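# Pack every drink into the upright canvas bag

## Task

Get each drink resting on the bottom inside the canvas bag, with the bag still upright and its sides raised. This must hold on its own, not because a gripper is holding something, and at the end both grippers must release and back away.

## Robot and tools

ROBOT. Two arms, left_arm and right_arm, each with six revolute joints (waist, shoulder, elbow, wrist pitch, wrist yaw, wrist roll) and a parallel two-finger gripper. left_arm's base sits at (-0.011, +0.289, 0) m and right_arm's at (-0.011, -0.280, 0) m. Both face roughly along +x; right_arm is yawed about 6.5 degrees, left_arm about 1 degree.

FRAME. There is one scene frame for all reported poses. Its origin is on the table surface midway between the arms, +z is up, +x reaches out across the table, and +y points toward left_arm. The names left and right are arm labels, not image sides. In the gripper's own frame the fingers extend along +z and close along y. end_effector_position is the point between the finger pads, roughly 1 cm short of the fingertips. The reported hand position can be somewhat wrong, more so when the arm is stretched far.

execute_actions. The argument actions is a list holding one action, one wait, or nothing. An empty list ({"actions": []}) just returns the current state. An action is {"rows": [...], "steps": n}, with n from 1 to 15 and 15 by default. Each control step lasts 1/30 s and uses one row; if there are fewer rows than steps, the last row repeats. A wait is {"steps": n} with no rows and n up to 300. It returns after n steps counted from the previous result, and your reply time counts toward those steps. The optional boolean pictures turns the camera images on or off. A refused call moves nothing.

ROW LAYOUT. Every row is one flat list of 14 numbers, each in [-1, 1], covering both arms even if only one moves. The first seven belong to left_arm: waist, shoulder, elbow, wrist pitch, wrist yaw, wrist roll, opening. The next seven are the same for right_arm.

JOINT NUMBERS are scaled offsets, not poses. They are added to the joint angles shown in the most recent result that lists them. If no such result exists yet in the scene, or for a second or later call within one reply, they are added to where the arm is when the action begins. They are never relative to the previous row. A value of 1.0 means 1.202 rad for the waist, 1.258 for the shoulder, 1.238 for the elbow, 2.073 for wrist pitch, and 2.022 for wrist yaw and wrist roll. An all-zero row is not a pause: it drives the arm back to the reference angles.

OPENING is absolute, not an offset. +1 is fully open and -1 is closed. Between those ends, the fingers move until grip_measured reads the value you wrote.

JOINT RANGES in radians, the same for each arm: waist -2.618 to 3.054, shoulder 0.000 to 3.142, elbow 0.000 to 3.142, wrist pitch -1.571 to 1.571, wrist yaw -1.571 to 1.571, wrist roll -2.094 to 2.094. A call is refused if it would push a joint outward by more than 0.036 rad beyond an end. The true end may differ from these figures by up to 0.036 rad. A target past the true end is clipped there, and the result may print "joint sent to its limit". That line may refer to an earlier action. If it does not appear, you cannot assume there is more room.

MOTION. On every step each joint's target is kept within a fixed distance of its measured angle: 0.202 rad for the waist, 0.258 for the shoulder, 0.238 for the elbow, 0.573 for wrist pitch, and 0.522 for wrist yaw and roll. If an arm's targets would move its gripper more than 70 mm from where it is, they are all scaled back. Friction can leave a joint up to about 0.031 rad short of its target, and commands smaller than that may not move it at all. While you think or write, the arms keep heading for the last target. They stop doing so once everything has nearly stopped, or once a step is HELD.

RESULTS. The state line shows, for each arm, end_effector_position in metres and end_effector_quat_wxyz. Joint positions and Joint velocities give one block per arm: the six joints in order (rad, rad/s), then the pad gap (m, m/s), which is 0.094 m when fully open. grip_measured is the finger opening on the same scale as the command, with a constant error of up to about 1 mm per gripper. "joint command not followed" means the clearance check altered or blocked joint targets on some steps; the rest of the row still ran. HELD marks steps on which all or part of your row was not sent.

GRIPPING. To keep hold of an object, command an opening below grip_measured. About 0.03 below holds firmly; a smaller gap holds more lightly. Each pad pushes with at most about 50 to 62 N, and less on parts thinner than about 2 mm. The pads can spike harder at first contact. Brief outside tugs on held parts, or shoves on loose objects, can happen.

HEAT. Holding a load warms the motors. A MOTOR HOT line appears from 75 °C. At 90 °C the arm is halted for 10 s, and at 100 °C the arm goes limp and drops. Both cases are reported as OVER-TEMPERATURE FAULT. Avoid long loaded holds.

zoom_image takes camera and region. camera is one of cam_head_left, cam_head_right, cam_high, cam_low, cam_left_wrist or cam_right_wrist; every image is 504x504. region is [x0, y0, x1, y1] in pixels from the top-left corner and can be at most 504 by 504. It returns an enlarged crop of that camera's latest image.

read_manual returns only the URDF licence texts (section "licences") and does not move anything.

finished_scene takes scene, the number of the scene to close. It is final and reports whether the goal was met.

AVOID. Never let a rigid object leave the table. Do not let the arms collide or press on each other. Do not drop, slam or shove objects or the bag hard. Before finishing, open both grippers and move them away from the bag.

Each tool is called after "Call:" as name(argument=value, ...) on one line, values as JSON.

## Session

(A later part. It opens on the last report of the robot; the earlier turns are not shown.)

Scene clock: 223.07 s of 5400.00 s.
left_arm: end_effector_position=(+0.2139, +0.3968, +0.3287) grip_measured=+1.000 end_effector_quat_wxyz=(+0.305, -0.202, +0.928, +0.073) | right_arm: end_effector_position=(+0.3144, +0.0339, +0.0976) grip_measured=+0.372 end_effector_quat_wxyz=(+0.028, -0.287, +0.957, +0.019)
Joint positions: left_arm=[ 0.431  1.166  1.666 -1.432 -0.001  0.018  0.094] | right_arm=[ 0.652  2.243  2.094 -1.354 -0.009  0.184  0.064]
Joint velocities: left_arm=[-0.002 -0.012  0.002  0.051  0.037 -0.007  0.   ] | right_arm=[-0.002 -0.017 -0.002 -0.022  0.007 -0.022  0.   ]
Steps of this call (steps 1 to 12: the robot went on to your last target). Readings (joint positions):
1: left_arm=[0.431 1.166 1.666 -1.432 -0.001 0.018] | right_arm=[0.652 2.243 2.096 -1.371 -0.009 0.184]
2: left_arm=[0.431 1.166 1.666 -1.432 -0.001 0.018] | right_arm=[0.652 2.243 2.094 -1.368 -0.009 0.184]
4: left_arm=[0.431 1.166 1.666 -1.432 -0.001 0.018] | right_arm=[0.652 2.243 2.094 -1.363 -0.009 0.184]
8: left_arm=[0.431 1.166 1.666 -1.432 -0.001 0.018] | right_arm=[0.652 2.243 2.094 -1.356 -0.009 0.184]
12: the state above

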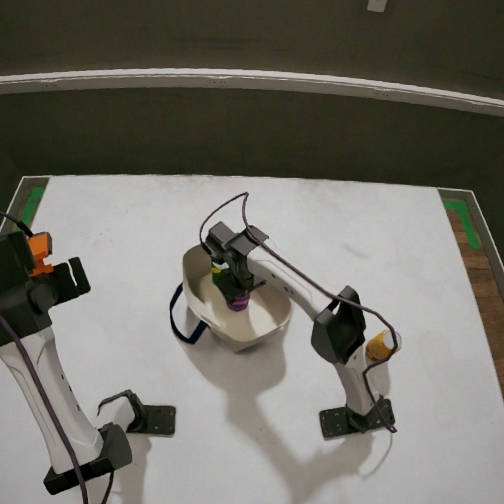

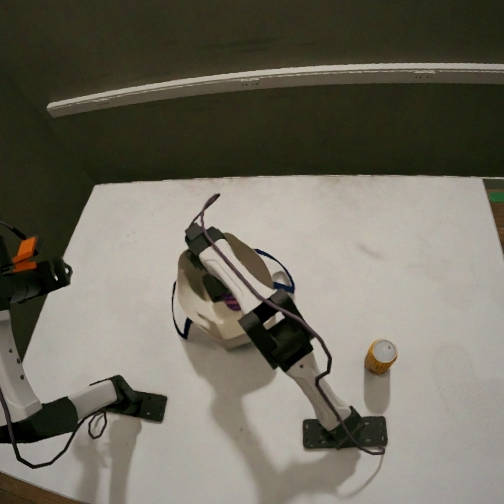

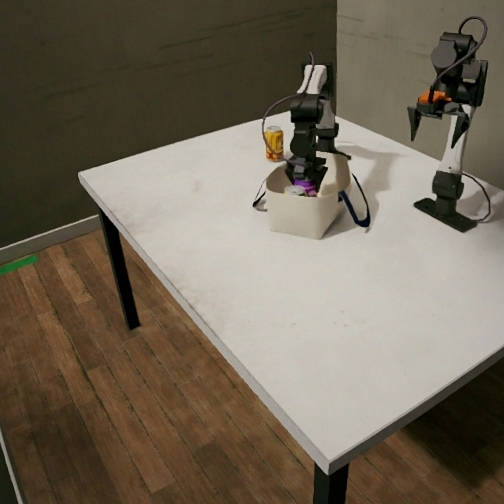

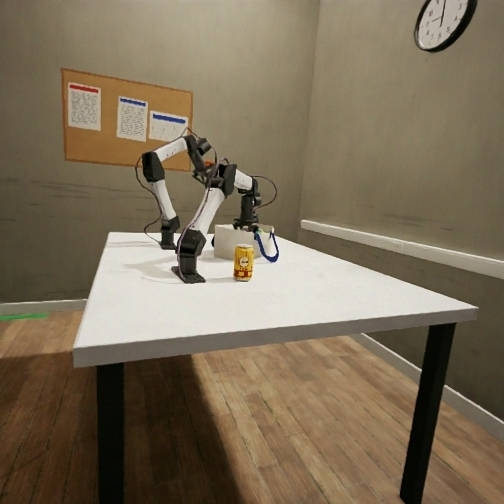

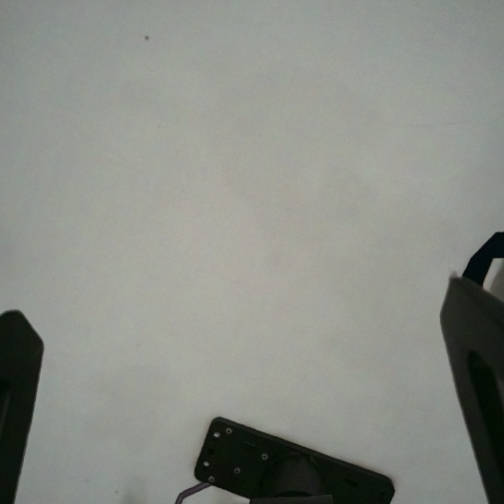

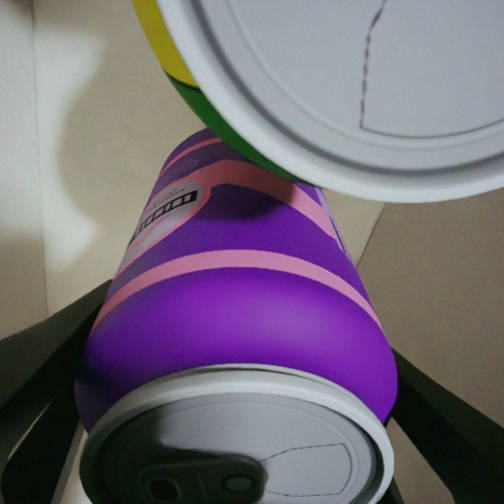

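Lower ~8 mm, open, then lift.

Call:
execute_actions(actions=[{"rows":[[0,0,0,0,0,0,1,0,-0.018,-0.013,0.012,0,0,0.32],[0,0,0,0,0,0,1,0,-0.018,-0.019,0.016,0,0,0.32],[0,0,0,0,0,0,1,0,-0.018,-0.025,0.02,0,0,0.32],[0,0,0,0,0,0,1,0,-0.018,-0.03,0.022,0,0,0.32],[0,0,0,0,0,0,1,0,-0.018,-0.034,0.022,0,0,0.32],[0,0,0,0,0,0,1,0,-0.018,-0.036,0.022,0,0,0.32],[0,0,0,0,0,0,1,0,-0.018,-0.036,0.022,0,0,0.32],[0,0,0,0,0,0,1,0,-0.018,-0.036,0.022,0,0,0.32],[0,0,0,0,0,0,1,0,-0.018,-0.036,0.022,0,0,0.32],[0,0,0,0,0,0,1,0,-0.018,-0.036,0.022,0,0,0.75]],"steps":15}], pictures=false)

Call:
execute_actions(actions=[{"rows":[[0,0,0,0,0,0,1,0,-0.03,0,0,0,0,0.75],[0,0,0,0,0,0,1,0,-0.05,0,0,0,0,0.75],[0,0,0,0,0,0,1,0,-0.07,0,-0.01,0,0,0.75],[0,0,0,0,0,0,1,0,-0.1,0,-0.02,0,0,0.75],[0,0,0,0,0,0,1,0,-0.13,0,-0.03,0,0,0.75],[0,0,0,0,0,0,1,0,-0.16,0,-0.04,0,0,0.75],[0,0,0,0,0,0,1,0,-0.2,0,-0.05,0,0,0.75],[0,0,0,0,0,0,1,0,-0.25,0,-0.06,0,0,0.75],[0,0,0,0,0,0,1,0,-0.3,0,-0.07,0,0,0.75],[0,0,0,0,0,0,1,0,-0.35,0,-0.08,0,0,0.75],[0,0,0,0,0,0,1,0,-0.4,0,-0.08,0,0,0.75]],"steps":15}])

Scene clock: 235.03 s of 5400.00 s.
left_arm: end_effector_position=(+0.2137, +0.3967, +0.3285) grip_measured=+1.000 end_effector_quat_wxyz=(+0.305, -0.202, +0.928, +0.073) | right_arm: end_effector_position=(+0.3172, +0.0367, +0.0941) grip_measured=+0.747 end_effector_quat_wxyz=(+0.036, -0.286, +0.957, +0.023)
Joint positions: left_arm=[ 0.431  1.166  1.666 -1.433 -0.001  0.018  0.094] | right_arm=[ 0.652  2.239  2.072 -1.317 -0.009  0.184  0.082]
Joint velocities: left_arm=[ 0.002 -0.027 -0.022  0.007 -0.007  0.037  0.   ] | right_arm=[ 0.002  0.007 -0.007  0.022  0.051  0.007 -0.   ]
Steps of this call (steps 1 to 30: the robot went on to your last target; steps 31 to 90: nothing new was sent; then 8.47 s passed at rest; steps 91 to 105: all 15 steps of this action). Readings (joint positions):
91: left_arm=[0.431 1.166 1.666 -1.432 -0.001 0.018] | right_arm=[0.652 2.243 2.094 -1.352 -0.009 0.184]
92: left_arm=[0.431 1.166 1.666 -1.433 -0.001 0.018] | right_arm=[0.652 2.243 2.092 -1.349 -0.009 0.184]
94: left_arm=[0.431 1.166 1.666 -1.433 -0.001 0.018] | right_arm=[0.652 2.243 2.082 -1.338 -0.009 0.184]
98: left_arm=[0.431 1.166 1.666 -1.433 -0.001 0.018] | right_arm=[0.652 2.239 2.072 -1.325 -0.009 0.184]
105: the state above

Scene clock: 235.53 s of 5400.00 s.
left_arm: end_effector_position=(+0.2134, +0.3965, +0.3283) grip_measured=+1.000 end_effector_quat_wxyz=(+0.304, -0.202, +0.928, +0.072) | right_arm: end_effector_position=(+0.2686, -0.0100, +0.2944) grip_measured=+0.748 end_effector_quat_wxyz=(+0.211, -0.279, +0.930, +0.113)
Joint positions: left_arm=[ 0.431  1.166  1.666 -1.435 -0.001  0.018  0.094] | right_arm=[ 0.652  1.735  2.075 -1.426 -0.009  0.184  0.082]
Joint velocities: left_arm=[ 0.002 -0.007 -0.032  0.007 -0.066 -0.051  0.   ] | right_arm=[ 0.002 -0.93   0.134 -0.359 -0.037 -0.051 -0.   ]
Steps of this call (steps 1 to 15: all 15 steps of this action). Readings (joint positions):
1: left_arm=[0.431 1.166 1.666 -1.434 -0.001 0.018] | right_arm=[0.652 2.237 2.072 -1.317 -0.009 0.184]
2: left_arm=[0.431 1.166 1.666 -1.434 -0.001 0.018] | right_arm=[0.652 2.232 2.072 -1.317 -0.009 0.184]
4: left_arm=[0.431 1.166 1.666 -1.434 -0.001 0.018] | right_arm=[0.652 2.207 2.072 -1.321 -0.009 0.184]
8: left_arm=[0.431 1.166 1.666 -1.435 -0.001 0.018] | right_arm=[0.652 2.073 2.072 -1.358 -0.009 0.184]
15: the state above

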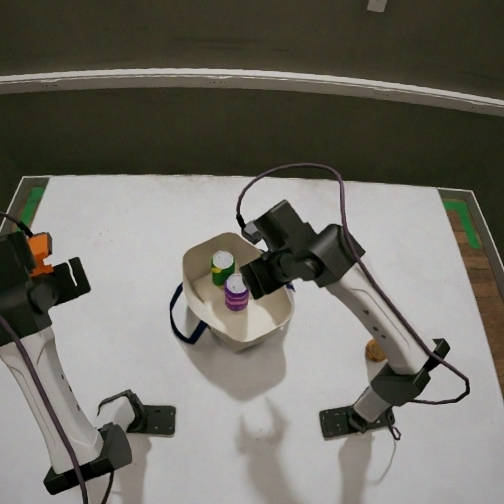

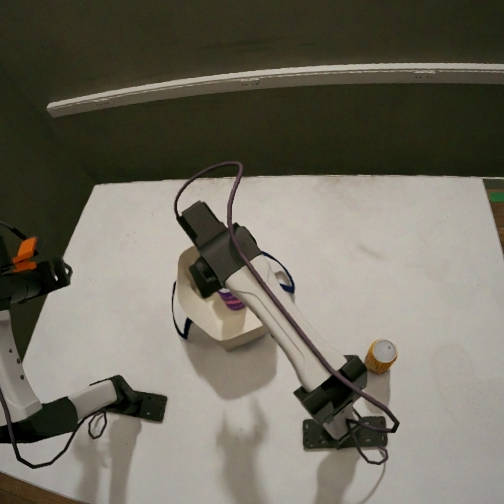

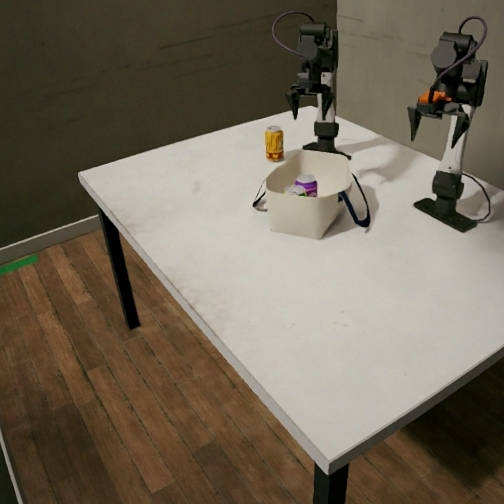

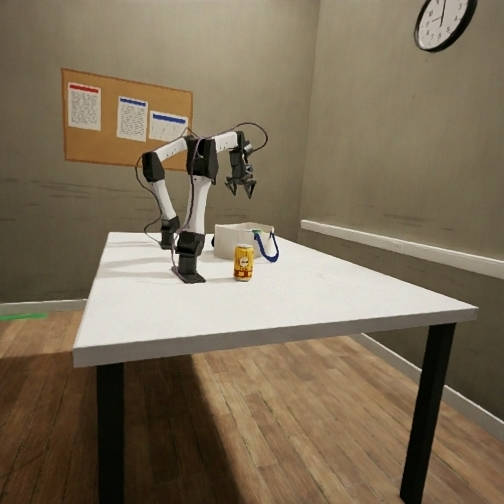

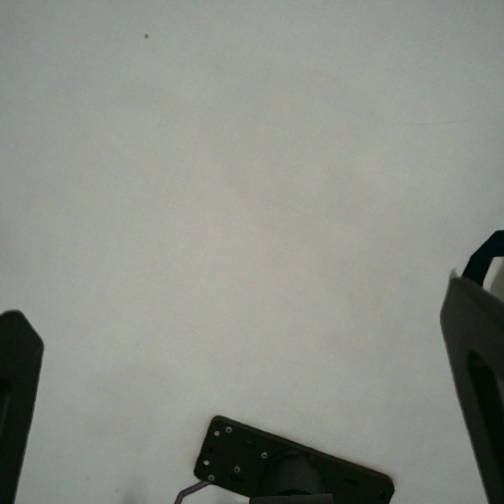

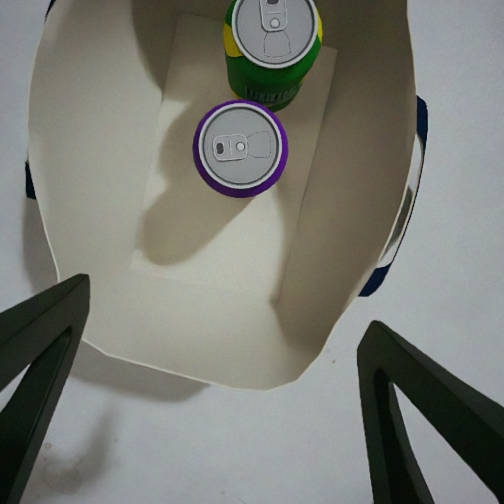

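Call:
execute_actions(actions=[{"rows":[[0,0,0,0,0,0,1,-0.973,-0.382,-0.384,0,0,-0.091,1]],"steps":15}], pictures=false)

Scene clock: 244.80 s of 5400.00 s.
left_arm: end_effector_position=(+0.2132, +0.3964, +0.3281) grip_measured=+1.000 end_effector_quat_wxyz=(+0.303, -0.202, +0.928, +0.072) | right_arm: end_effector_position=(+0.2514, -0.3203, +0.2964) grip_measured=+1.000 end_effector_quat_wxyz=(+0.258, +0.082, +0.962, -0.014)
Joint positions: left_arm=[ 0.431  1.166  1.666 -1.436 -0.001  0.018  0.094] | right_arm=[-0.271  1.248  1.622 -1.422 -0.009  0.016  0.094]
Joint velocities: left_arm=[ 0.002 -0.002 -0.007 -0.066 -0.037  0.051  0.   ] | right_arm=[-2.054 -0.002 -0.09  -0.007 -0.007 -0.125  0.   ]
Steps of this call (steps 1 to 30: the robot went on to your last target; steps 31 to 90: nothing new was sent; then 5.77 s passed at rest; steps 91 to 105: all 15 steps of this action). Readings (joint positions):
91: left_arm=[0.431 1.166 1.666 -1.435 -0.001 0.018] | right_arm=[0.638 1.696 2.047 -1.444 -0.015 0.165]
92: left_arm=[0.431 1.166 1.666 -1.435 -0.001 0.018] | right_arm=[0.605 1.650 1.977 -1.422 -0.020 0.139]
94: left_arm=[0.431 1.166 1.666 -1.436 -0.001 0.018] | right_arm=[0.499 1.541 1.849 -1.417 -0.019 0.102]
98: left_arm=[0.431 1.166 1.666 -1.436 -0.001 0.018] | right_arm=[0.235 1.309 1.652 -1.424 -0.013 0.050]
105: the state above

Call:
execute_actions(actions=[{"rows":[[0,0,0,0,0,0,1,-0.21,0.012,-0.41,-0.005,0,-0.008,1]],"steps":15}])

Scene clock: 249.53 s of 5400.00 s.
left_arm: end_effector_position=(+0.2130, +0.3963, +0.3280) grip_measured=+1.000 end_effector_quat_wxyz=(+0.303, -0.202, +0.929, +0.072) | right_arm: end_effector_position=(+0.1643, -0.3535, +0.1423) grip_measured=+1.000 end_effector_quat_wxyz=(-0.005, +0.201, +0.980, +0.003)
Joint positions: left_arm=[ 0.431  1.166  1.666 -1.437 -0.001  0.018  0.094] | right_arm=[-0.511  1.268  1.118 -1.432 -0.003  0.006  0.094]
Joint velocities: left_arm=[-0.012  0.007  0.017 -0.081 -0.081 -0.007  0.   ] | right_arm=[ 0.017 -0.002 -0.007 -0.022  0.022 -0.022  0.   ]
Steps of this call (steps 1 to 30: the robot went on to your last target; steps 31 to 90: nothing new was sent; then 1.23 s passed at rest; steps 91 to 105: all 15 steps of this action). Readings (joint positions):
91: left_arm=[0.431 1.166 1.666 -1.436 -0.001 0.018] | right_arm=[-0.511 1.243 1.589 -1.403 -0.002 0.007]
92: left_arm=[0.431 1.166 1.666 -1.436 -0.001 0.018] | right_arm=[-0.511 1.231 1.528 -1.389 -0.003 0.007]
94: left_arm=[0.431 1.166 1.666 -1.437 -0.001 0.018] | right_arm=[-0.511 1.234 1.390 -1.393 -0.003 0.007]
98: left_arm=[0.431 1.166 1.666 -1.437 -0.001 0.018] | right_arm=[-0.511 1.261 1.145 -1.416 -0.003 0.007]
105: the state above

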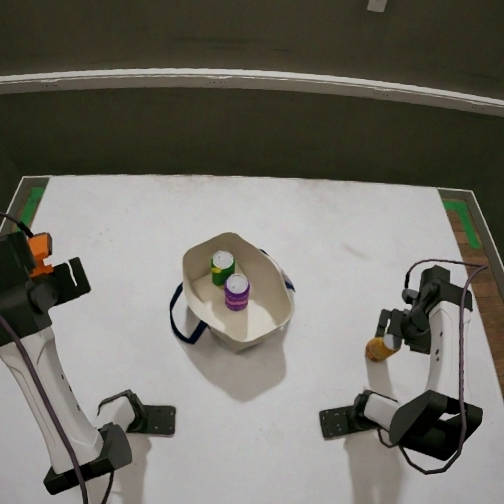

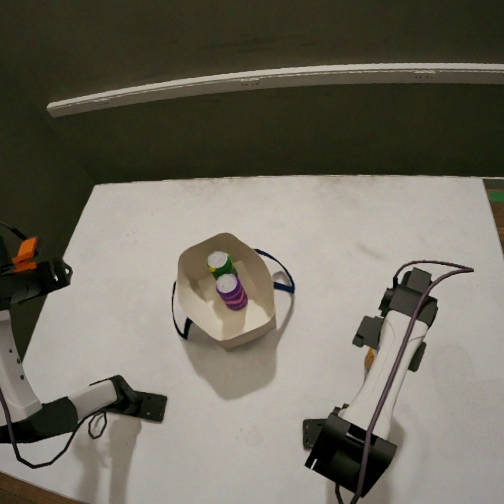

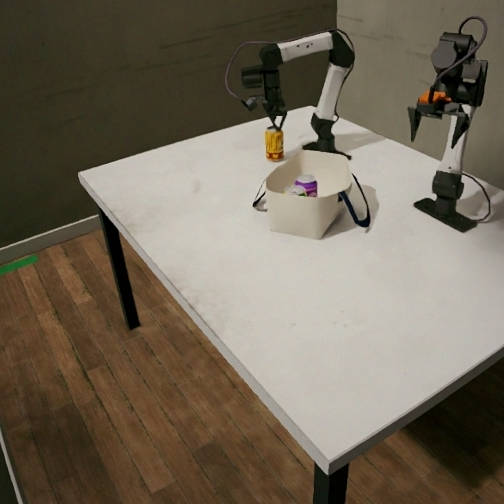

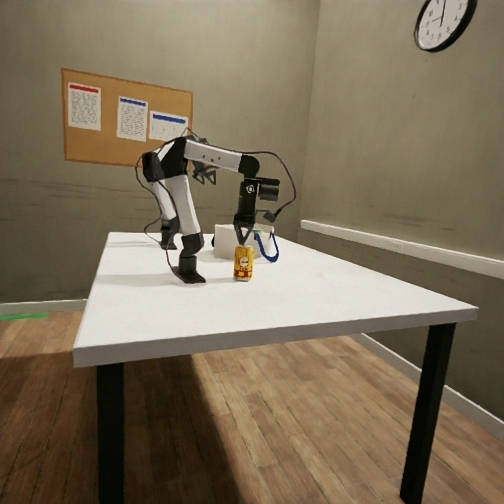

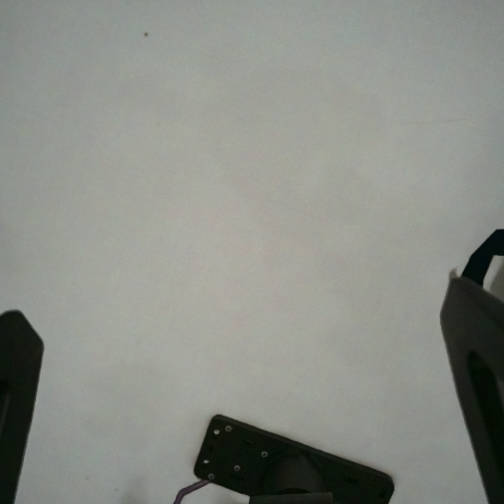

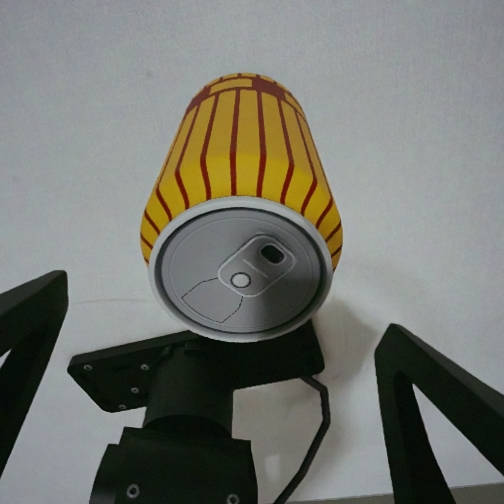

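Call:
execute_actions(actions=[{"rows":[[0,0,0,0,0,0,1,-0.033,0.005,-0.01,0.03,0,0,1],[0,0,0,0,0,0,1,-0.033,0.005,-0.025,0.045,0,0,1],[0,0,0,0,0,0,1,-0.033,0.005,-0.045,0.06,0,0,1],[0,0,0,0,0,0,1,-0.033,0.005,-0.065,0.073,0,0,1],[0,0,0,0,0,0,1,-0.033,0.005,-0.085,0.086,0,0,1],[0,0,0,0,0,0,1,-0.033,0.005,-0.105,0.098,0,0,1],[0,0,0,0,0,0,1,-0.033,0.005,-0.125,0.11,0,0,1],[0,0,0,0,0,0,1,-0.033,0.005,-0.145,0.12,0,0,1],[0,0,0,0,0,0,1,-0.033,0.005,-0.165,0.126,0,0,1],[0,0,0,0,0,0,1,-0.033,0.005,-0.185,0.126,0,0,1],[0,0,0,0,0,0,1,-0.033,0.005,-0.198,0.126,0,0,1]],"steps":15}], pictures=false)

Call:
execute_actions(actions=[{"steps":8}], pictures=false)

Call:
execute_actions(actions=[{"rows":[[0,0,0,0,0,0,1,0,0,0,0,0,0,0.8],[0,0,0,0,0,0,1,0,0,0,0,0,0,0.7],[0,0,0,0,0,0,1,0,0,0,0,0,0,0.6],[0,0,0,0,0,0,1,0,0,0,0,0,0,0.52],[0,0,0,0,0,0,1,0,0,0,0,0,0,0.46],[0,0,0,0,0,0,1,0,0,0,0,0,0,0.42],[0,0,0,0,0,0,1,0,0,0,0,0,0,0.39],[0,0,0,0,0,0,1,0,0,0,0,0,0,0.36],[0,0,0,0,0,0,1,0,0,0,0,0,0,0.34],[0,0,0,0,0,0,1,0,0,0,0,0,0,0.32]],"steps":14}])

Scene clock: 263.90 s of 5400.00 s.
left_arm: end_effector_position=(+0.2128, +0.3962, +0.3278) grip_measured=+1.000 end_effector_quat_wxyz=(+0.302, -0.202, +0.929, +0.072) | right_arm: end_effector_position=(+0.1599, -0.3572, +0.0847) grip_measured=+1.000 end_effector_quat_wxyz=(-0.007, +0.214, +0.977, +0.003)
Joint positions: left_arm=[ 0.431  1.166  1.666 -1.438 -0.001  0.018  0.094] | right_arm=[-0.54   1.268  0.889 -1.208 -0.004  0.006  0.094]
Joint velocities: left_arm=[-0.012  0.012  0.007  0.007 -0.037  0.022  0.   ] | right_arm=[-0.007 -0.012 -0.002  0.066 -0.037  0.022  0.   ]
Steps of this call (steps 1 to 15: the robot went on to your last target; steps 16 to 90: nothing new was sent; then 10.87 s passed at rest; steps 91 to 105: all 15 steps of this action). Readings (joint positions):
91: left_arm=[0.431 1.166 1.666 -1.438 -0.001 0.018] | right_arm=[-0.515 1.268 1.118 -1.428 -0.004 0.006]
92: left_arm=[0.431 1.166 1.666 -1.438 -0.001 0.018] | right_arm=[-0.524 1.268 1.116 -1.416 -0.004 0.006]
94: left_arm=[0.431 1.166 1.666 -1.438 -0.001 0.018] | right_arm=[-0.537 1.268 1.099 -1.374 -0.004 0.006]
98: left_arm=[0.431 1.166 1.666 -1.438 -0.001 0.018] | right_arm=[-0.540 1.268 1.004 -1.280 -0.004 0.006]
105: the state above

Scene clock: 264.17 s of 5400.00 s.
left_arm: end_effector_position=(+0.2128, +0.3962, +0.3278) grip_measured=+1.000 end_effector_quat_wxyz=(+0.302, -0.202, +0.929, +0.072) | right_arm: end_effector_position=(+0.1656, -0.3598, +0.0847) grip_measured=+1.000 end_effector_quat_wxyz=(+0.005, +0.214, +0.977, +0.001)
Joint positions: left_arm=[ 0.431  1.166  1.666 -1.438 -0.001  0.018  0.094] | right_arm=[-0.54   1.268  0.889 -1.182 -0.004  0.006  0.094]
Joint velocities: left_arm=[ 0.012  0.007  0.012 -0.007 -0.007 -0.022  0.   ] | right_arm=[ 0.012  0.012 -0.007  0.051 -0.007  0.066  0.   ]
Steps of this call (steps 1 to 8: the robot went on to your last target). Readings (joint positions):
1: left_arm=[0.431 1.166 1.666 -1.438 -0.001 0.018] | right_arm=[-0.540 1.268 0.889 -1.203 -0.004 0.006]
2: left_arm=[0.431 1.166 1.666 -1.438 -0.001 0.018] | right_arm=[-0.540 1.268 0.889 -1.197 -0.004 0.006]
4: left_arm=[0.431 1.166 1.666 -1.438 -0.001 0.018] | right_arm=[-0.540 1.268 0.889 -1.190 -0.004 0.006]
8: the state above

Scene clock: 264.63 s of 5400.00 s.
left_arm: end_effector_position=(+0.2125, +0.3961, +0.3276) grip_measured=+1.000 end_effector_quat_wxyz=(+0.302, -0.202, +0.929, +0.072) | right_arm: end_effector_position=(+0.1666, -0.3576, +0.0847) grip_measured=+0.370 end_effector_quat_wxyz=(+0.006, +0.214, +0.977, +0.008)
Joint positions: left_arm=[ 0.431  1.166  1.666 -1.44  -0.001  0.018  0.094] | right_arm=[-0.54   1.268  0.889 -1.182 -0.018  0.006  0.064]
Joint velocities: left_arm=[ 0.002 -0.007  0.012 -0.022 -0.007  0.007  0.   ] | right_arm=[ 0.012 -0.007  0.007  0.022  0.007  0.037 -0.001]
Steps of this call (steps 1 to 14: all 14 steps of this action). Readings (joint positions):
1: left_arm=[0.431 1.166 1.666 -1.439 -0.001 0.018] | right_arm=[-0.540 1.268 0.889 -1.182 -0.004 0.006]
2: left_arm=[0.431 1.166 1.666 -1.439 -0.001 0.018] | right_arm=[-0.540 1.268 0.889 -1.182 -0.004 0.006]
4: left_arm=[0.431 1.166 1.666 -1.439 -0.001 0.018] | right_arm=[-0.540 1.268 0.889 -1.182 -0.006 0.006]
8: left_arm=[0.431 1.166 1.666 -1.439 -0.001 0.018] | right_arm=[-0.540 1.268 0.889 -1.182 -0.018 0.006]
14: the state above

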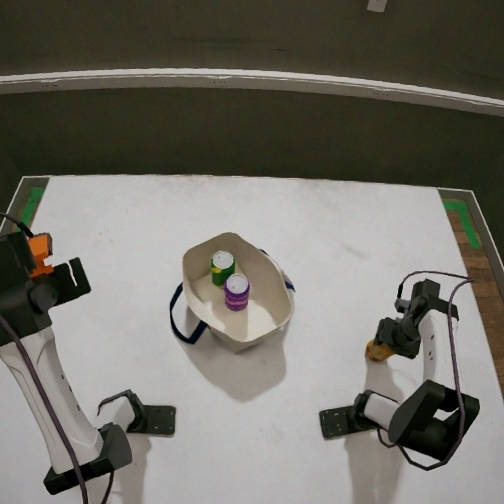

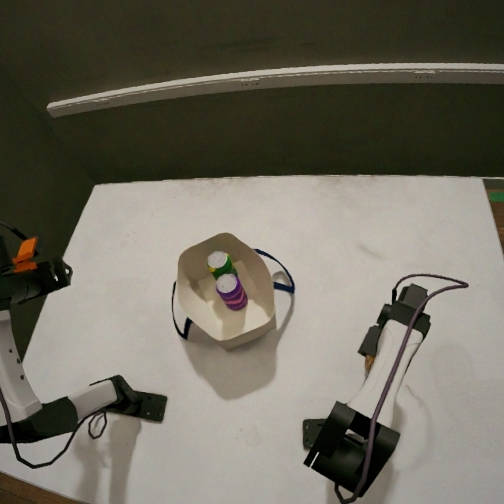

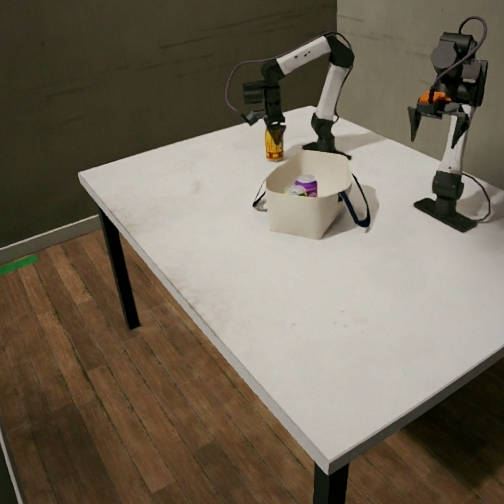

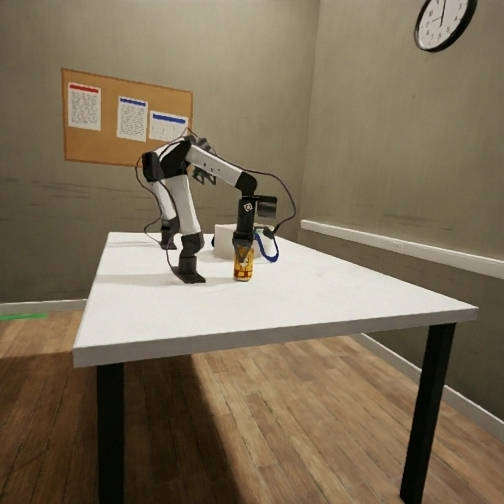

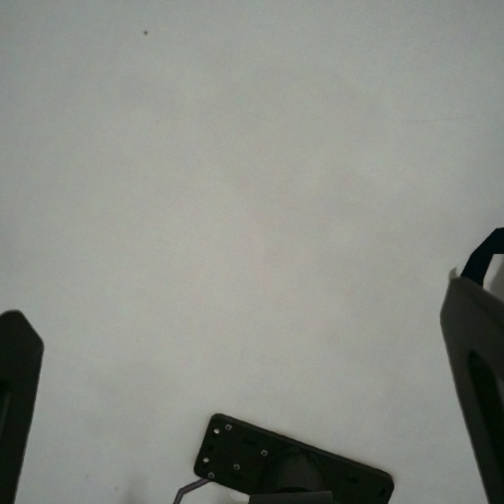

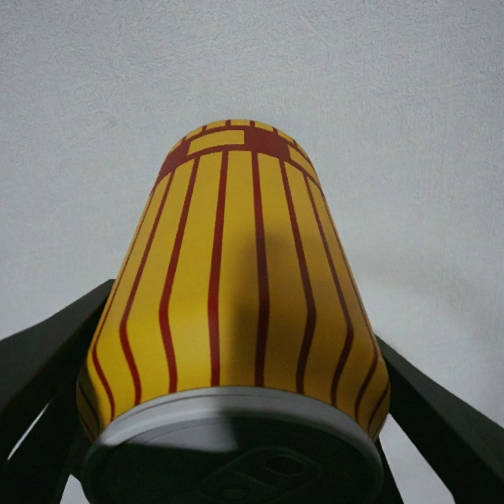

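Call:
execute_actions(actions=[{"rows":[[0,0,0,0,0,0,1,0,0,0.06,-0.03,0,0,0.32],[0,0,0,0,0,0,1,0,0,0.12,-0.06,0,0,0.32],[0,0,0,0,0,0,1,0,0.02,0.19,-0.09,0,0,0.32],[0,0,0,0,0,0,1,0.03,0.04,0.26,-0.12,0,0.02,0.32],[0,0,0,0,0,0,1,0.07,0.06,0.33,-0.15,0,0.04,0.32],[0,0,0,0,0,0,1,0.11,0.08,0.4,-0.163,0,0.06,0.32],[0,0,0,0,0,0,1,0.15,0.1,0.47,-0.163,0.008,0.08,0.32],[0,0,0,0,0,0,1,0.2,0.125,0.54,-0.163,0.008,0.1,0.32],[0,0,0,0,0,0,1,0.25,0.15,0.61,-0.163,0.008,0.105,0.32],[0,0,0,0,0,0,1,0.3,0.175,0.68,-0.163,0.008,0.105,0.32],[0,0,0,0,0,0,1,0.35,0.2,0.75,-0.163,0.008,0.105,0.32],[0,0,0,0,0,0,1,0.4,0.225,0.82,-0.163,0.008,0.105,0.32],[0,0,0,0,0,0,1,0.45,0.25,0.88,-0.163,0.008,0.105,0.32],[0,0,0,0,0,0,1,0.5,0.28,0.913,-0.163,0.008,0.105,0.32]],"steps":15}], pictures=false)

Call:
execute_actions(actions=[{"steps":15}], pictures=false)

Scene clock: 280.43 s of 5400.00 s.
left_arm: end_effector_position=(+0.2123, +0.3960, +0.3274) grip_measured=+1.000 end_effector_quat_wxyz=(+0.301, -0.202, +0.929, +0.072) | right_arm: end_effector_position=(+0.3204, -0.2465, +0.2784) grip_measured=+0.370 end_effector_quat_wxyz=(+0.188, +0.040, +0.981, +0.023)
Joint positions: left_arm=[ 0.431  1.166  1.666 -1.441 -0.001  0.018  0.094] | right_arm=[-0.007  1.588  1.886 -1.486  0.009  0.187  0.064]
Joint velocities: left_arm=[ 0.007 -0.007  0.032  0.022  0.037 -0.081  0.   ] | right_arm=[ 1.453  0.842  1.966  0.081 -0.271  0.183 -0.001]
Steps of this call (steps 1 to 15: the robot went on to your last target; steps 16 to 90: nothing new was sent; then 12.30 s passed at rest; steps 91 to 105: all 15 steps of this action). Readings (joint positions):
91: left_arm=[0.431 1.166 1.666 -1.440 -0.001 0.018] | right_arm=[-0.540 1.268 0.895 -1.189 -0.018 0.006]
92: left_arm=[0.431 1.166 1.666 -1.440 -0.001 0.018] | right_arm=[-0.540 1.270 0.917 -1.213 -0.018 0.006]
94: left_arm=[0.431 1.166 1.666 -1.440 -0.001 0.018] | right_arm=[-0.537 1.289 1.023 -1.301 -0.017 0.011]
98: left_arm=[0.431 1.166 1.666 -1.441 -0.001 0.018] | right_arm=[-0.413 1.365 1.334 -1.430 0.003 0.089]
105: the state above

Scene clock: 280.93 s of 5400.00 s.
left_arm: end_effector_position=(+0.2123, +0.3960, +0.3274) grip_measured=+1.000 end_effector_quat_wxyz=(+0.301, -0.202, +0.929, +0.072) | right_arm: end_effector_position=(+0.3184, -0.2172, +0.2972) grip_measured=+0.370 end_effector_quat_wxyz=(+0.196, +0.012, +0.980, +0.044)
Joint positions: left_arm=[ 0.431  1.166  1.666 -1.441 -0.001  0.018  0.094] | right_arm=[ 0.072  1.619  1.997 -1.544 -0.009  0.211  0.064]
Joint velocities: left_arm=[-0.002  0.002 -0.012  0.022 -0.022  0.007  0.   ] | right_arm=[-0.012 -0.007 -0.002 -0.051 -0.007 -0.066 -0.   ]
Steps of this call (steps 1 to 15: the robot went on to your last target). Readings (joint positions):
1: left_arm=[0.431 1.166 1.666 -1.441 -0.001 0.018] | right_arm=[0.035 1.609 1.939 -1.478 -0.000 0.191]
2: left_arm=[0.431 1.166 1.666 -1.441 -0.001 0.018] | right_arm=[0.062 1.618 1.969 -1.468 -0.011 0.194]
4: left_arm=[0.431 1.166 1.666 -1.441 -0.001 0.018] | right_arm=[0.077 1.619 1.992 -1.473 -0.023 0.199]
8: left_arm=[0.431 1.166 1.666 -1.441 -0.001 0.018] | right_arm=[0.072 1.619 1.997 -1.517 -0.012 0.207]
15: the state above

Call:
execute_actions(actions=[{"rows":[[0,0,0,0,0,0,1,0.04,0,0.018,0.011,0,0,0.32],[0,0,0,0,0,0,1,0.09,0,0.018,0.011,0,0,0.32],[0,0,0,0,0,0,1,0.14,0,0.018,0.011,0,0,0.32],[0,0,0,0,0,0,1,0.19,0,0.018,0.011,0,0,0.32],[0,0,0,0,0,0,1,0.24,0,0.018,0.011,0,0,0.32],[0,0,0,0,0,0,1,0.29,0,0.018,0.011,0,0,0.32],[0,0,0,0,0,0,1,0.34,0,0.018,0.011,0,0,0.32],[0,0,0,0,0,0,1,0.39,0,0.018,0.011,0,0,0.32],[0,0,0,0,0,0,1,0.43,0,0.018,0.011,0,0,0.32],[0,0,0,0,0,0,1,0.465,0,0.018,0.011,0,0,0.32],[0,0,0,0,0,0,1,0.49,0,0.018,0.011,0,0,0.32],[0,0,0,0,0,0,1,0.507,0,0.018,0.011,0,0,0.32],[0,0,0,0,0,0,1,0.516,0,0.018,0.011,0,0,0.32]],"steps":15}], pictures=false)

Call:
execute_actions(actions=[{"steps":6}], pictures=false)

Call:
execute_actions(actions=[{"rows":[[0,0,0,0,0,0,1,0,0.02,0.01,0.011,0,0,0.32],[0,0,0,0,0,0,1,0,0.045,0.01,0.011,0,0,0.32],[0,0,0,0,0,0,1,0,0.07,0.01,0.011,0,0,0.32],[0,0,0,0,0,0,1,0,0.098,0.01,0.011,0,0,0.32],[0,0,0,0,0,0,1,0,0.126,0.01,0.011,0,0,0.32],[0,0,0,0,0,0,1,0,0.154,0.01,0.011,0,0,0.32],[0,0,0,0,0,0,1,0,0.18,0.01,0.011,0,0,0.32],[0,0,0,0,0,0,1,0,0.205,0.01,0.011,0,0,0.32],[0,0,0,0,0,0,1,0,0.228,0.01,0.011,0,0,0.32],[0,0,0,0,0,0,1,0,0.248,0.01,0.011,0,0,0.32],[0,0,0,0,0,0,1,0,0.265,0.01,0.011,0,0,0.32],[0,0,0,0,0,0,1,0,0.278,0.01,0.011,0,0,0.32],[0,0,0,0,0,0,1,0,0.287,0.01,0.011,0,0,0.32]],"steps":15}], pictures=false)

Call:
execute_actions(actions=[{"steps":12}])

Scene clock: 294.40 s of 5400.00 s.
left_arm: end_effector_position=(+0.2121, +0.3959, +0.3273) grip_measured=+1.000 end_effector_quat_wxyz=(+0.301, -0.202, +0.929, +0.072) | right_arm: end_effector_position=(+0.2167, -0.0327, +0.2977) grip_measured=+0.370 end_effector_quat_wxyz=(+0.170, -0.293, +0.934, +0.112)
Joint positions: left_arm=[ 0.431  1.166  1.666 -1.442 -0.001  0.018  0.094] | right_arm=[ 0.699  1.619  1.997 -1.539 -0.029  0.212  0.064]
Joint velocities: left_arm=[-0.002 -0.012 -0.002  0.037 -0.037 -0.066  0.   ] | right_arm=[ 0.144 -0.002 -0.007 -0.066 -0.081 -0.022 -0.001]
Steps of this call (steps 1 to 15: the robot went on to your last target; steps 16 to 90: nothing new was sent; then 9.97 s passed at rest; steps 91 to 105: all 15 steps of this action). Readings (joint positions):
91: left_arm=[0.431 1.166 1.666 -1.441 -0.001 0.018] | right_arm=[0.076 1.619 1.997 -1.546 -0.006 0.212]
92: left_arm=[0.431 1.166 1.666 -1.441 -0.001 0.018] | right_arm=[0.089 1.619 1.997 -1.546 0.001 0.212]
94: left_arm=[0.431 1.166 1.666 -1.442 -0.001 0.018] | right_arm=[0.163 1.619 1.997 -1.546 0.018 0.212]
98: left_arm=[0.431 1.166 1.666 -1.442 -0.001 0.018] | right_arm=[0.420 1.619 1.997 -1.540 0.012 0.212]
105: the state above

Scene clock: 294.60 s of 5400.00 s.
left_arm: end_effector_position=(+0.2121, +0.3959, +0.3273) grip_measured=+1.000 end_effector_quat_wxyz=(+0.301, -0.202, +0.929, +0.072) | right_arm: end_effector_position=(+0.2169, -0.0349, +0.2971) grip_measured=+0.370 end_effector_quat_wxyz=(+0.170, -0.292, +0.935, +0.106)
Joint positions: left_arm=[ 0.431  1.166  1.666 -1.442 -0.001  0.018  0.094] | right_arm=[ 0.7    1.619  1.997 -1.546 -0.018  0.212  0.064]
Joint velocities: left_arm=[-0.022 -0.007  0.012 -0.007 -0.022  0.081  0.   ] | right_arm=[-0.002 -0.002 -0.002  0.007  0.066 -0.066 -0.001]
Steps of this call (steps 1 to 6: the robot went on to your last target). Readings (joint positions):
1: left_arm=[0.431 1.166 1.666 -1.442 -0.001 0.018] | right_arm=[0.701 1.619 1.997 -1.541 -0.030 0.212]
2: left_arm=[0.431 1.166 1.666 -1.442 -0.001 0.018] | right_arm=[0.700 1.619 1.997 -1.543 -0.027 0.212]
4: left_arm=[0.431 1.166 1.666 -1.442 -0.001 0.018] | right_arm=[0.700 1.619 1.997 -1.544 -0.021 0.212]
6: the state above

Scene clock: 295.10 s of 5400.00 s.
left_arm: end_effector_position=(+0.2119, +0.3958, +0.3271) grip_measured=+1.000 end_effector_quat_wxyz=(+0.300, -0.203, +0.929, +0.071) | right_arm: end_effector_position=(+0.2521, +0.0023, +0.1639) grip_measured=+0.370 end_effector_quat_wxyz=(+0.010, -0.297, +0.955, +0.016)
Joint positions: left_arm=[ 0.431  1.166  1.666 -1.443 -0.001  0.018  0.094] | right_arm=[ 0.7    2.009  1.997 -1.525 -0.018  0.212  0.064]
Joint velocities: left_arm=[ 0.017  0.017  0.012  0.007 -0.007 -0.037  0.   ] | right_arm=[ 0.002  0.291  0.017  0.066 -0.007 -0.007  0.001]
Steps of this call (steps 1 to 15: all 15 steps of this action). Readings (joint positions):
1: left_arm=[0.431 1.166 1.666 -1.442 -0.001 0.018] | right_arm=[0.700 1.621 1.997 -1.546 -0.018 0.212]
2: left_arm=[0.431 1.166 1.666 -1.443 -0.001 0.018] | right_arm=[0.700 1.626 1.997 -1.548 -0.018 0.212]
4: left_arm=[0.431 1.166 1.666 -1.443 -0.001 0.018] | right_arm=[0.700 1.652 1.997 -1.551 -0.018 0.212]
8: left_arm=[0.431 1.166 1.666 -1.443 -0.001 0.018] | right_arm=[0.700 1.787 1.997 -1.550 -0.018 0.212]
15: the state above

Scene clock: 295.50 s of 5400.00 s.
left_arm: end_effector_position=(+0.2119, +0.3958, +0.3271) grip_measured=+1.000 end_effector_quat_wxyz=(+0.300, -0.203, +0.929, +0.071) | right_arm: end_effector_position=(+0.2525, +0.0027, +0.1638) grip_measured=+0.370 end_effector_quat_wxyz=(+0.011, -0.297, +0.955, +0.017)
Joint positions: left_arm=[ 0.431  1.166  1.666 -1.443 -0.001  0.018  0.094] | right_arm=[ 0.7    2.009  1.997 -1.523 -0.018  0.212  0.064]
Joint velocities: left_arm=[-0.022 -0.007 -0.002 -0.066 -0.022 -0.037  0.   ] | right_arm=[ 0.002  0.002 -0.007  0.051 -0.11  -0.007  0.   ]
Steps of this call (steps 1 to 12: the robot went on to your last target). Readings (joint positions):
1: left_arm=[0.431 1.166 1.666 -1.443 -0.001 0.018] | right_arm=[0.700 2.015 1.997 -1.523 -0.018 0.212]
2: left_arm=[0.431 1.166 1.666 -1.443 -0.001 0.018] | right_arm=[0.700 2.015 1.997 -1.523 -0.018 0.212]
4: left_arm=[0.431 1.166 1.666 -1.443 -0.001 0.018] | right_arm=[0.700 2.011 1.997 -1.523 -0.018 0.212]
8: left_arm=[0.431 1.166 1.666 -1.443 -0.001 0.018] | right_arm=[0.700 2.009 1.997 -1.523 -0.018 0.212]
12: the state above

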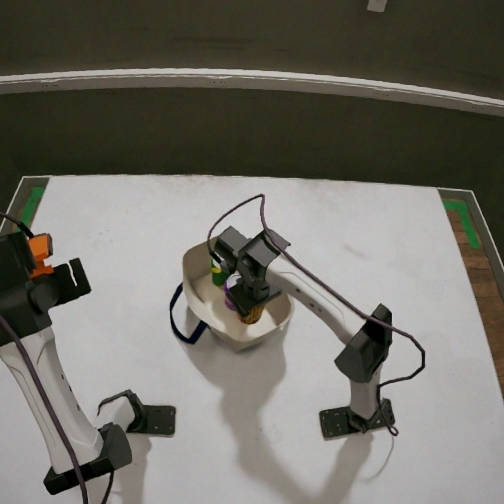

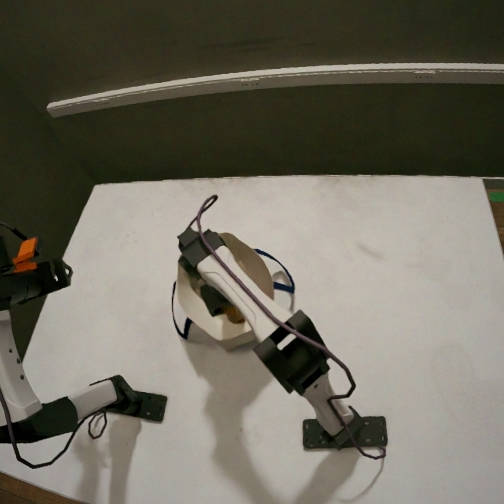

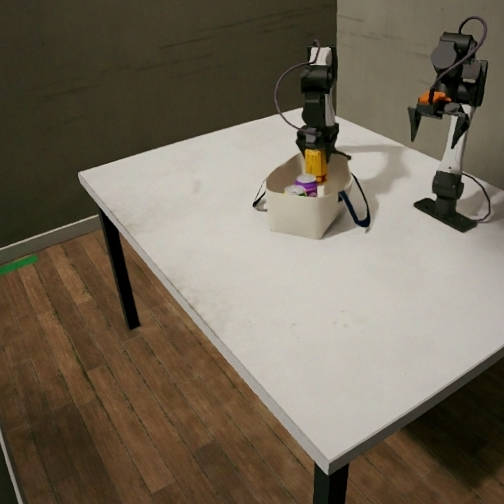

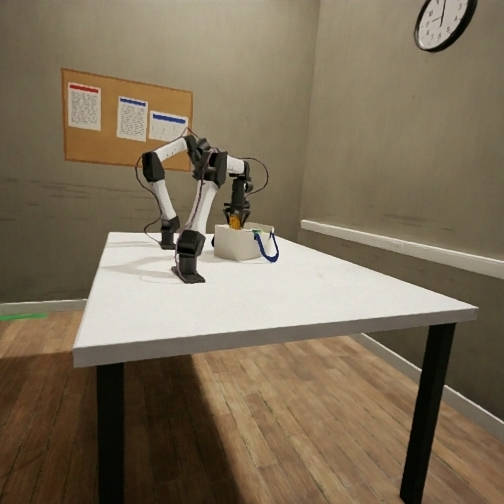

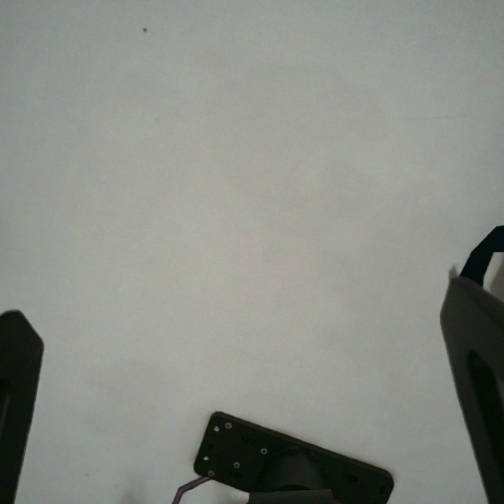

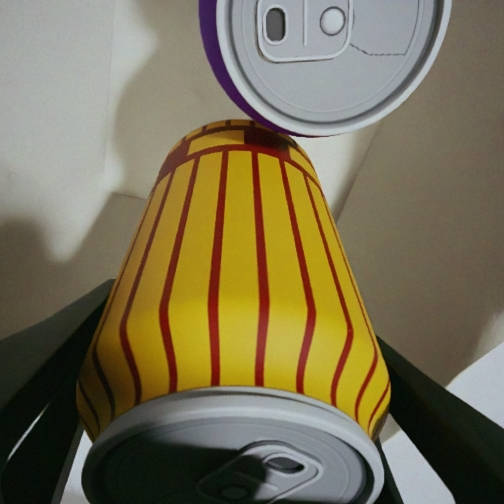

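Call:
execute_actions(actions=[{"rows":[[0,0,0,0,0,0,1,0,-0.025,-0.01,0.005,0,0,0.32],[0,0,0,0,0,0,1,0,-0.025,-0.03,0.018,0,0,0.32],[0,0,0,0,0,0,1,0,-0.025,-0.055,0.032,0,0,0.32],[0,0,0,0,0,0,1,0,-0.025,-0.08,0.046,0,0,0.32],[0,0,0,0,0,0,1,0,-0.025,-0.105,0.06,0,0,0.32],[0,0,0,0,0,0,1,0,-0.025,-0.13,0.074,0,0,0.32],[0,0,0,0,0,0,1,0,-0.025,-0.153,0.087,0,0,0.32],[0,0,0,0,0,0,1,0,-0.025,-0.174,0.099,0,0,0.32],[0,0,0,0,0,0,1,0,-0.025,-0.192,0.11,0,0,0.32],[0,0,0,0,0,0,1,0,-0.025,-0.207,0.118,0,0,0.32],[0,0,0,0,0,0,1,0,-0.025,-0.22,0.123,0,0,0.32],[0,0,0,0,0,0,1,0,-0.025,-0.23,0.123,0,0,0.32],[0,0,0,0,0,0,1,0,-0.025,-0.237,0.123,0,0,0.32],[0,0,0,0,0,0,1,0,-0.025,-0.242,0.123,0,0,0.32],[0,0,0,0,0,0,1,0,-0.025,-0.244,0.123,0,0,0.32]],"steps":15}], pictures=false)

Call:
execute_actions(actions=[{"steps":12}], pictures=false)

Scene clock: 307.17 s of 5400.00 s.
left_arm: end_effector_position=(+0.2117, +0.3957, +0.3269) grip_measured=+1.000 end_effector_quat_wxyz=(+0.299, -0.203, +0.930, +0.071) | right_arm: end_effector_position=(+0.2443, -0.0059, +0.0976) grip_measured=+0.370 end_effector_quat_wxyz=(-0.014, -0.296, +0.955, +0.002)
Joint positions: left_arm=[ 0.431  1.166  1.666 -1.444 -0.001  0.018  0.094] | right_arm=[ 0.7    1.994  1.71  -1.31  -0.018  0.212  0.064]
Joint velocities: left_arm=[-0.017 -0.017 -0.002 -0.051 -0.037  0.037  0.   ] | right_arm=[-0.002 -0.017 -0.173  0.168 -0.022 -0.007 -0.   ]
Steps of this call (steps 1 to 15: the robot went on to your last target; steps 16 to 90: nothing new was sent; then 8.17 s passed at rest; steps 91 to 105: all 15 steps of this action). Readings (joint positions):
91: left_arm=[0.431 1.166 1.666 -1.443 -0.001 0.018] | right_arm=[0.700 2.009 1.997 -1.523 -0.018 0.212]
92: left_arm=[0.431 1.166 1.666 -1.444 -0.001 0.018] | right_arm=[0.700 2.008 1.993 -1.519 -0.018 0.212]
94: left_arm=[0.431 1.166 1.666 -1.444 -0.001 0.018] | right_arm=[0.700 2.000 1.960 -1.492 -0.018 0.212]
98: left_arm=[0.431 1.166 1.666 -1.444 -0.001 0.018] | right_arm=[0.700 1.994 1.845 -1.413 -0.018 0.212]
105: the state above

Scene clock: 307.57 s of 5400.00 s.
left_arm: end_effector_position=(+0.2117, +0.3957, +0.3269) grip_measured=+1.000 end_effector_quat_wxyz=(+0.299, -0.203, +0.930, +0.071) | right_arm: end_effector_position=(+0.2491, -0.0008, +0.0958) grip_measured=+0.370 end_effector_quat_wxyz=(-0.002, -0.296, +0.955, +0.009)
Joint positions: left_arm=[ 0.431  1.166  1.666 -1.444 -0.001  0.018  0.094] | right_arm=[ 0.7    1.994  1.704 -1.275 -0.018  0.212  0.064]
Joint velocities: left_arm=[-0.012 -0.007 -0.007 -0.007  0.11  -0.051  0.   ] | right_arm=[ 0.007 -0.002 -0.002  0.037  0.022  0.022 -0.001]
Steps of this call (steps 1 to 12: the robot went on to your last target). Readings (joint positions):
1: left_arm=[0.431 1.166 1.666 -1.444 -0.001 0.018] | right_arm=[0.700 1.994 1.706 -1.304 -0.018 0.212]
2: left_arm=[0.431 1.166 1.666 -1.444 -0.001 0.018] | right_arm=[0.700 1.994 1.704 -1.300 -0.018 0.212]
4: left_arm=[0.431 1.166 1.666 -1.444 -0.001 0.018] | right_arm=[0.700 1.994 1.704 -1.291 -0.018 0.212]
8: left_arm=[0.431 1.166 1.666 -1.444 -0.001 0.018] | right_arm=[0.700 1.994 1.704 -1.278 -0.018 0.212]
12: the state above


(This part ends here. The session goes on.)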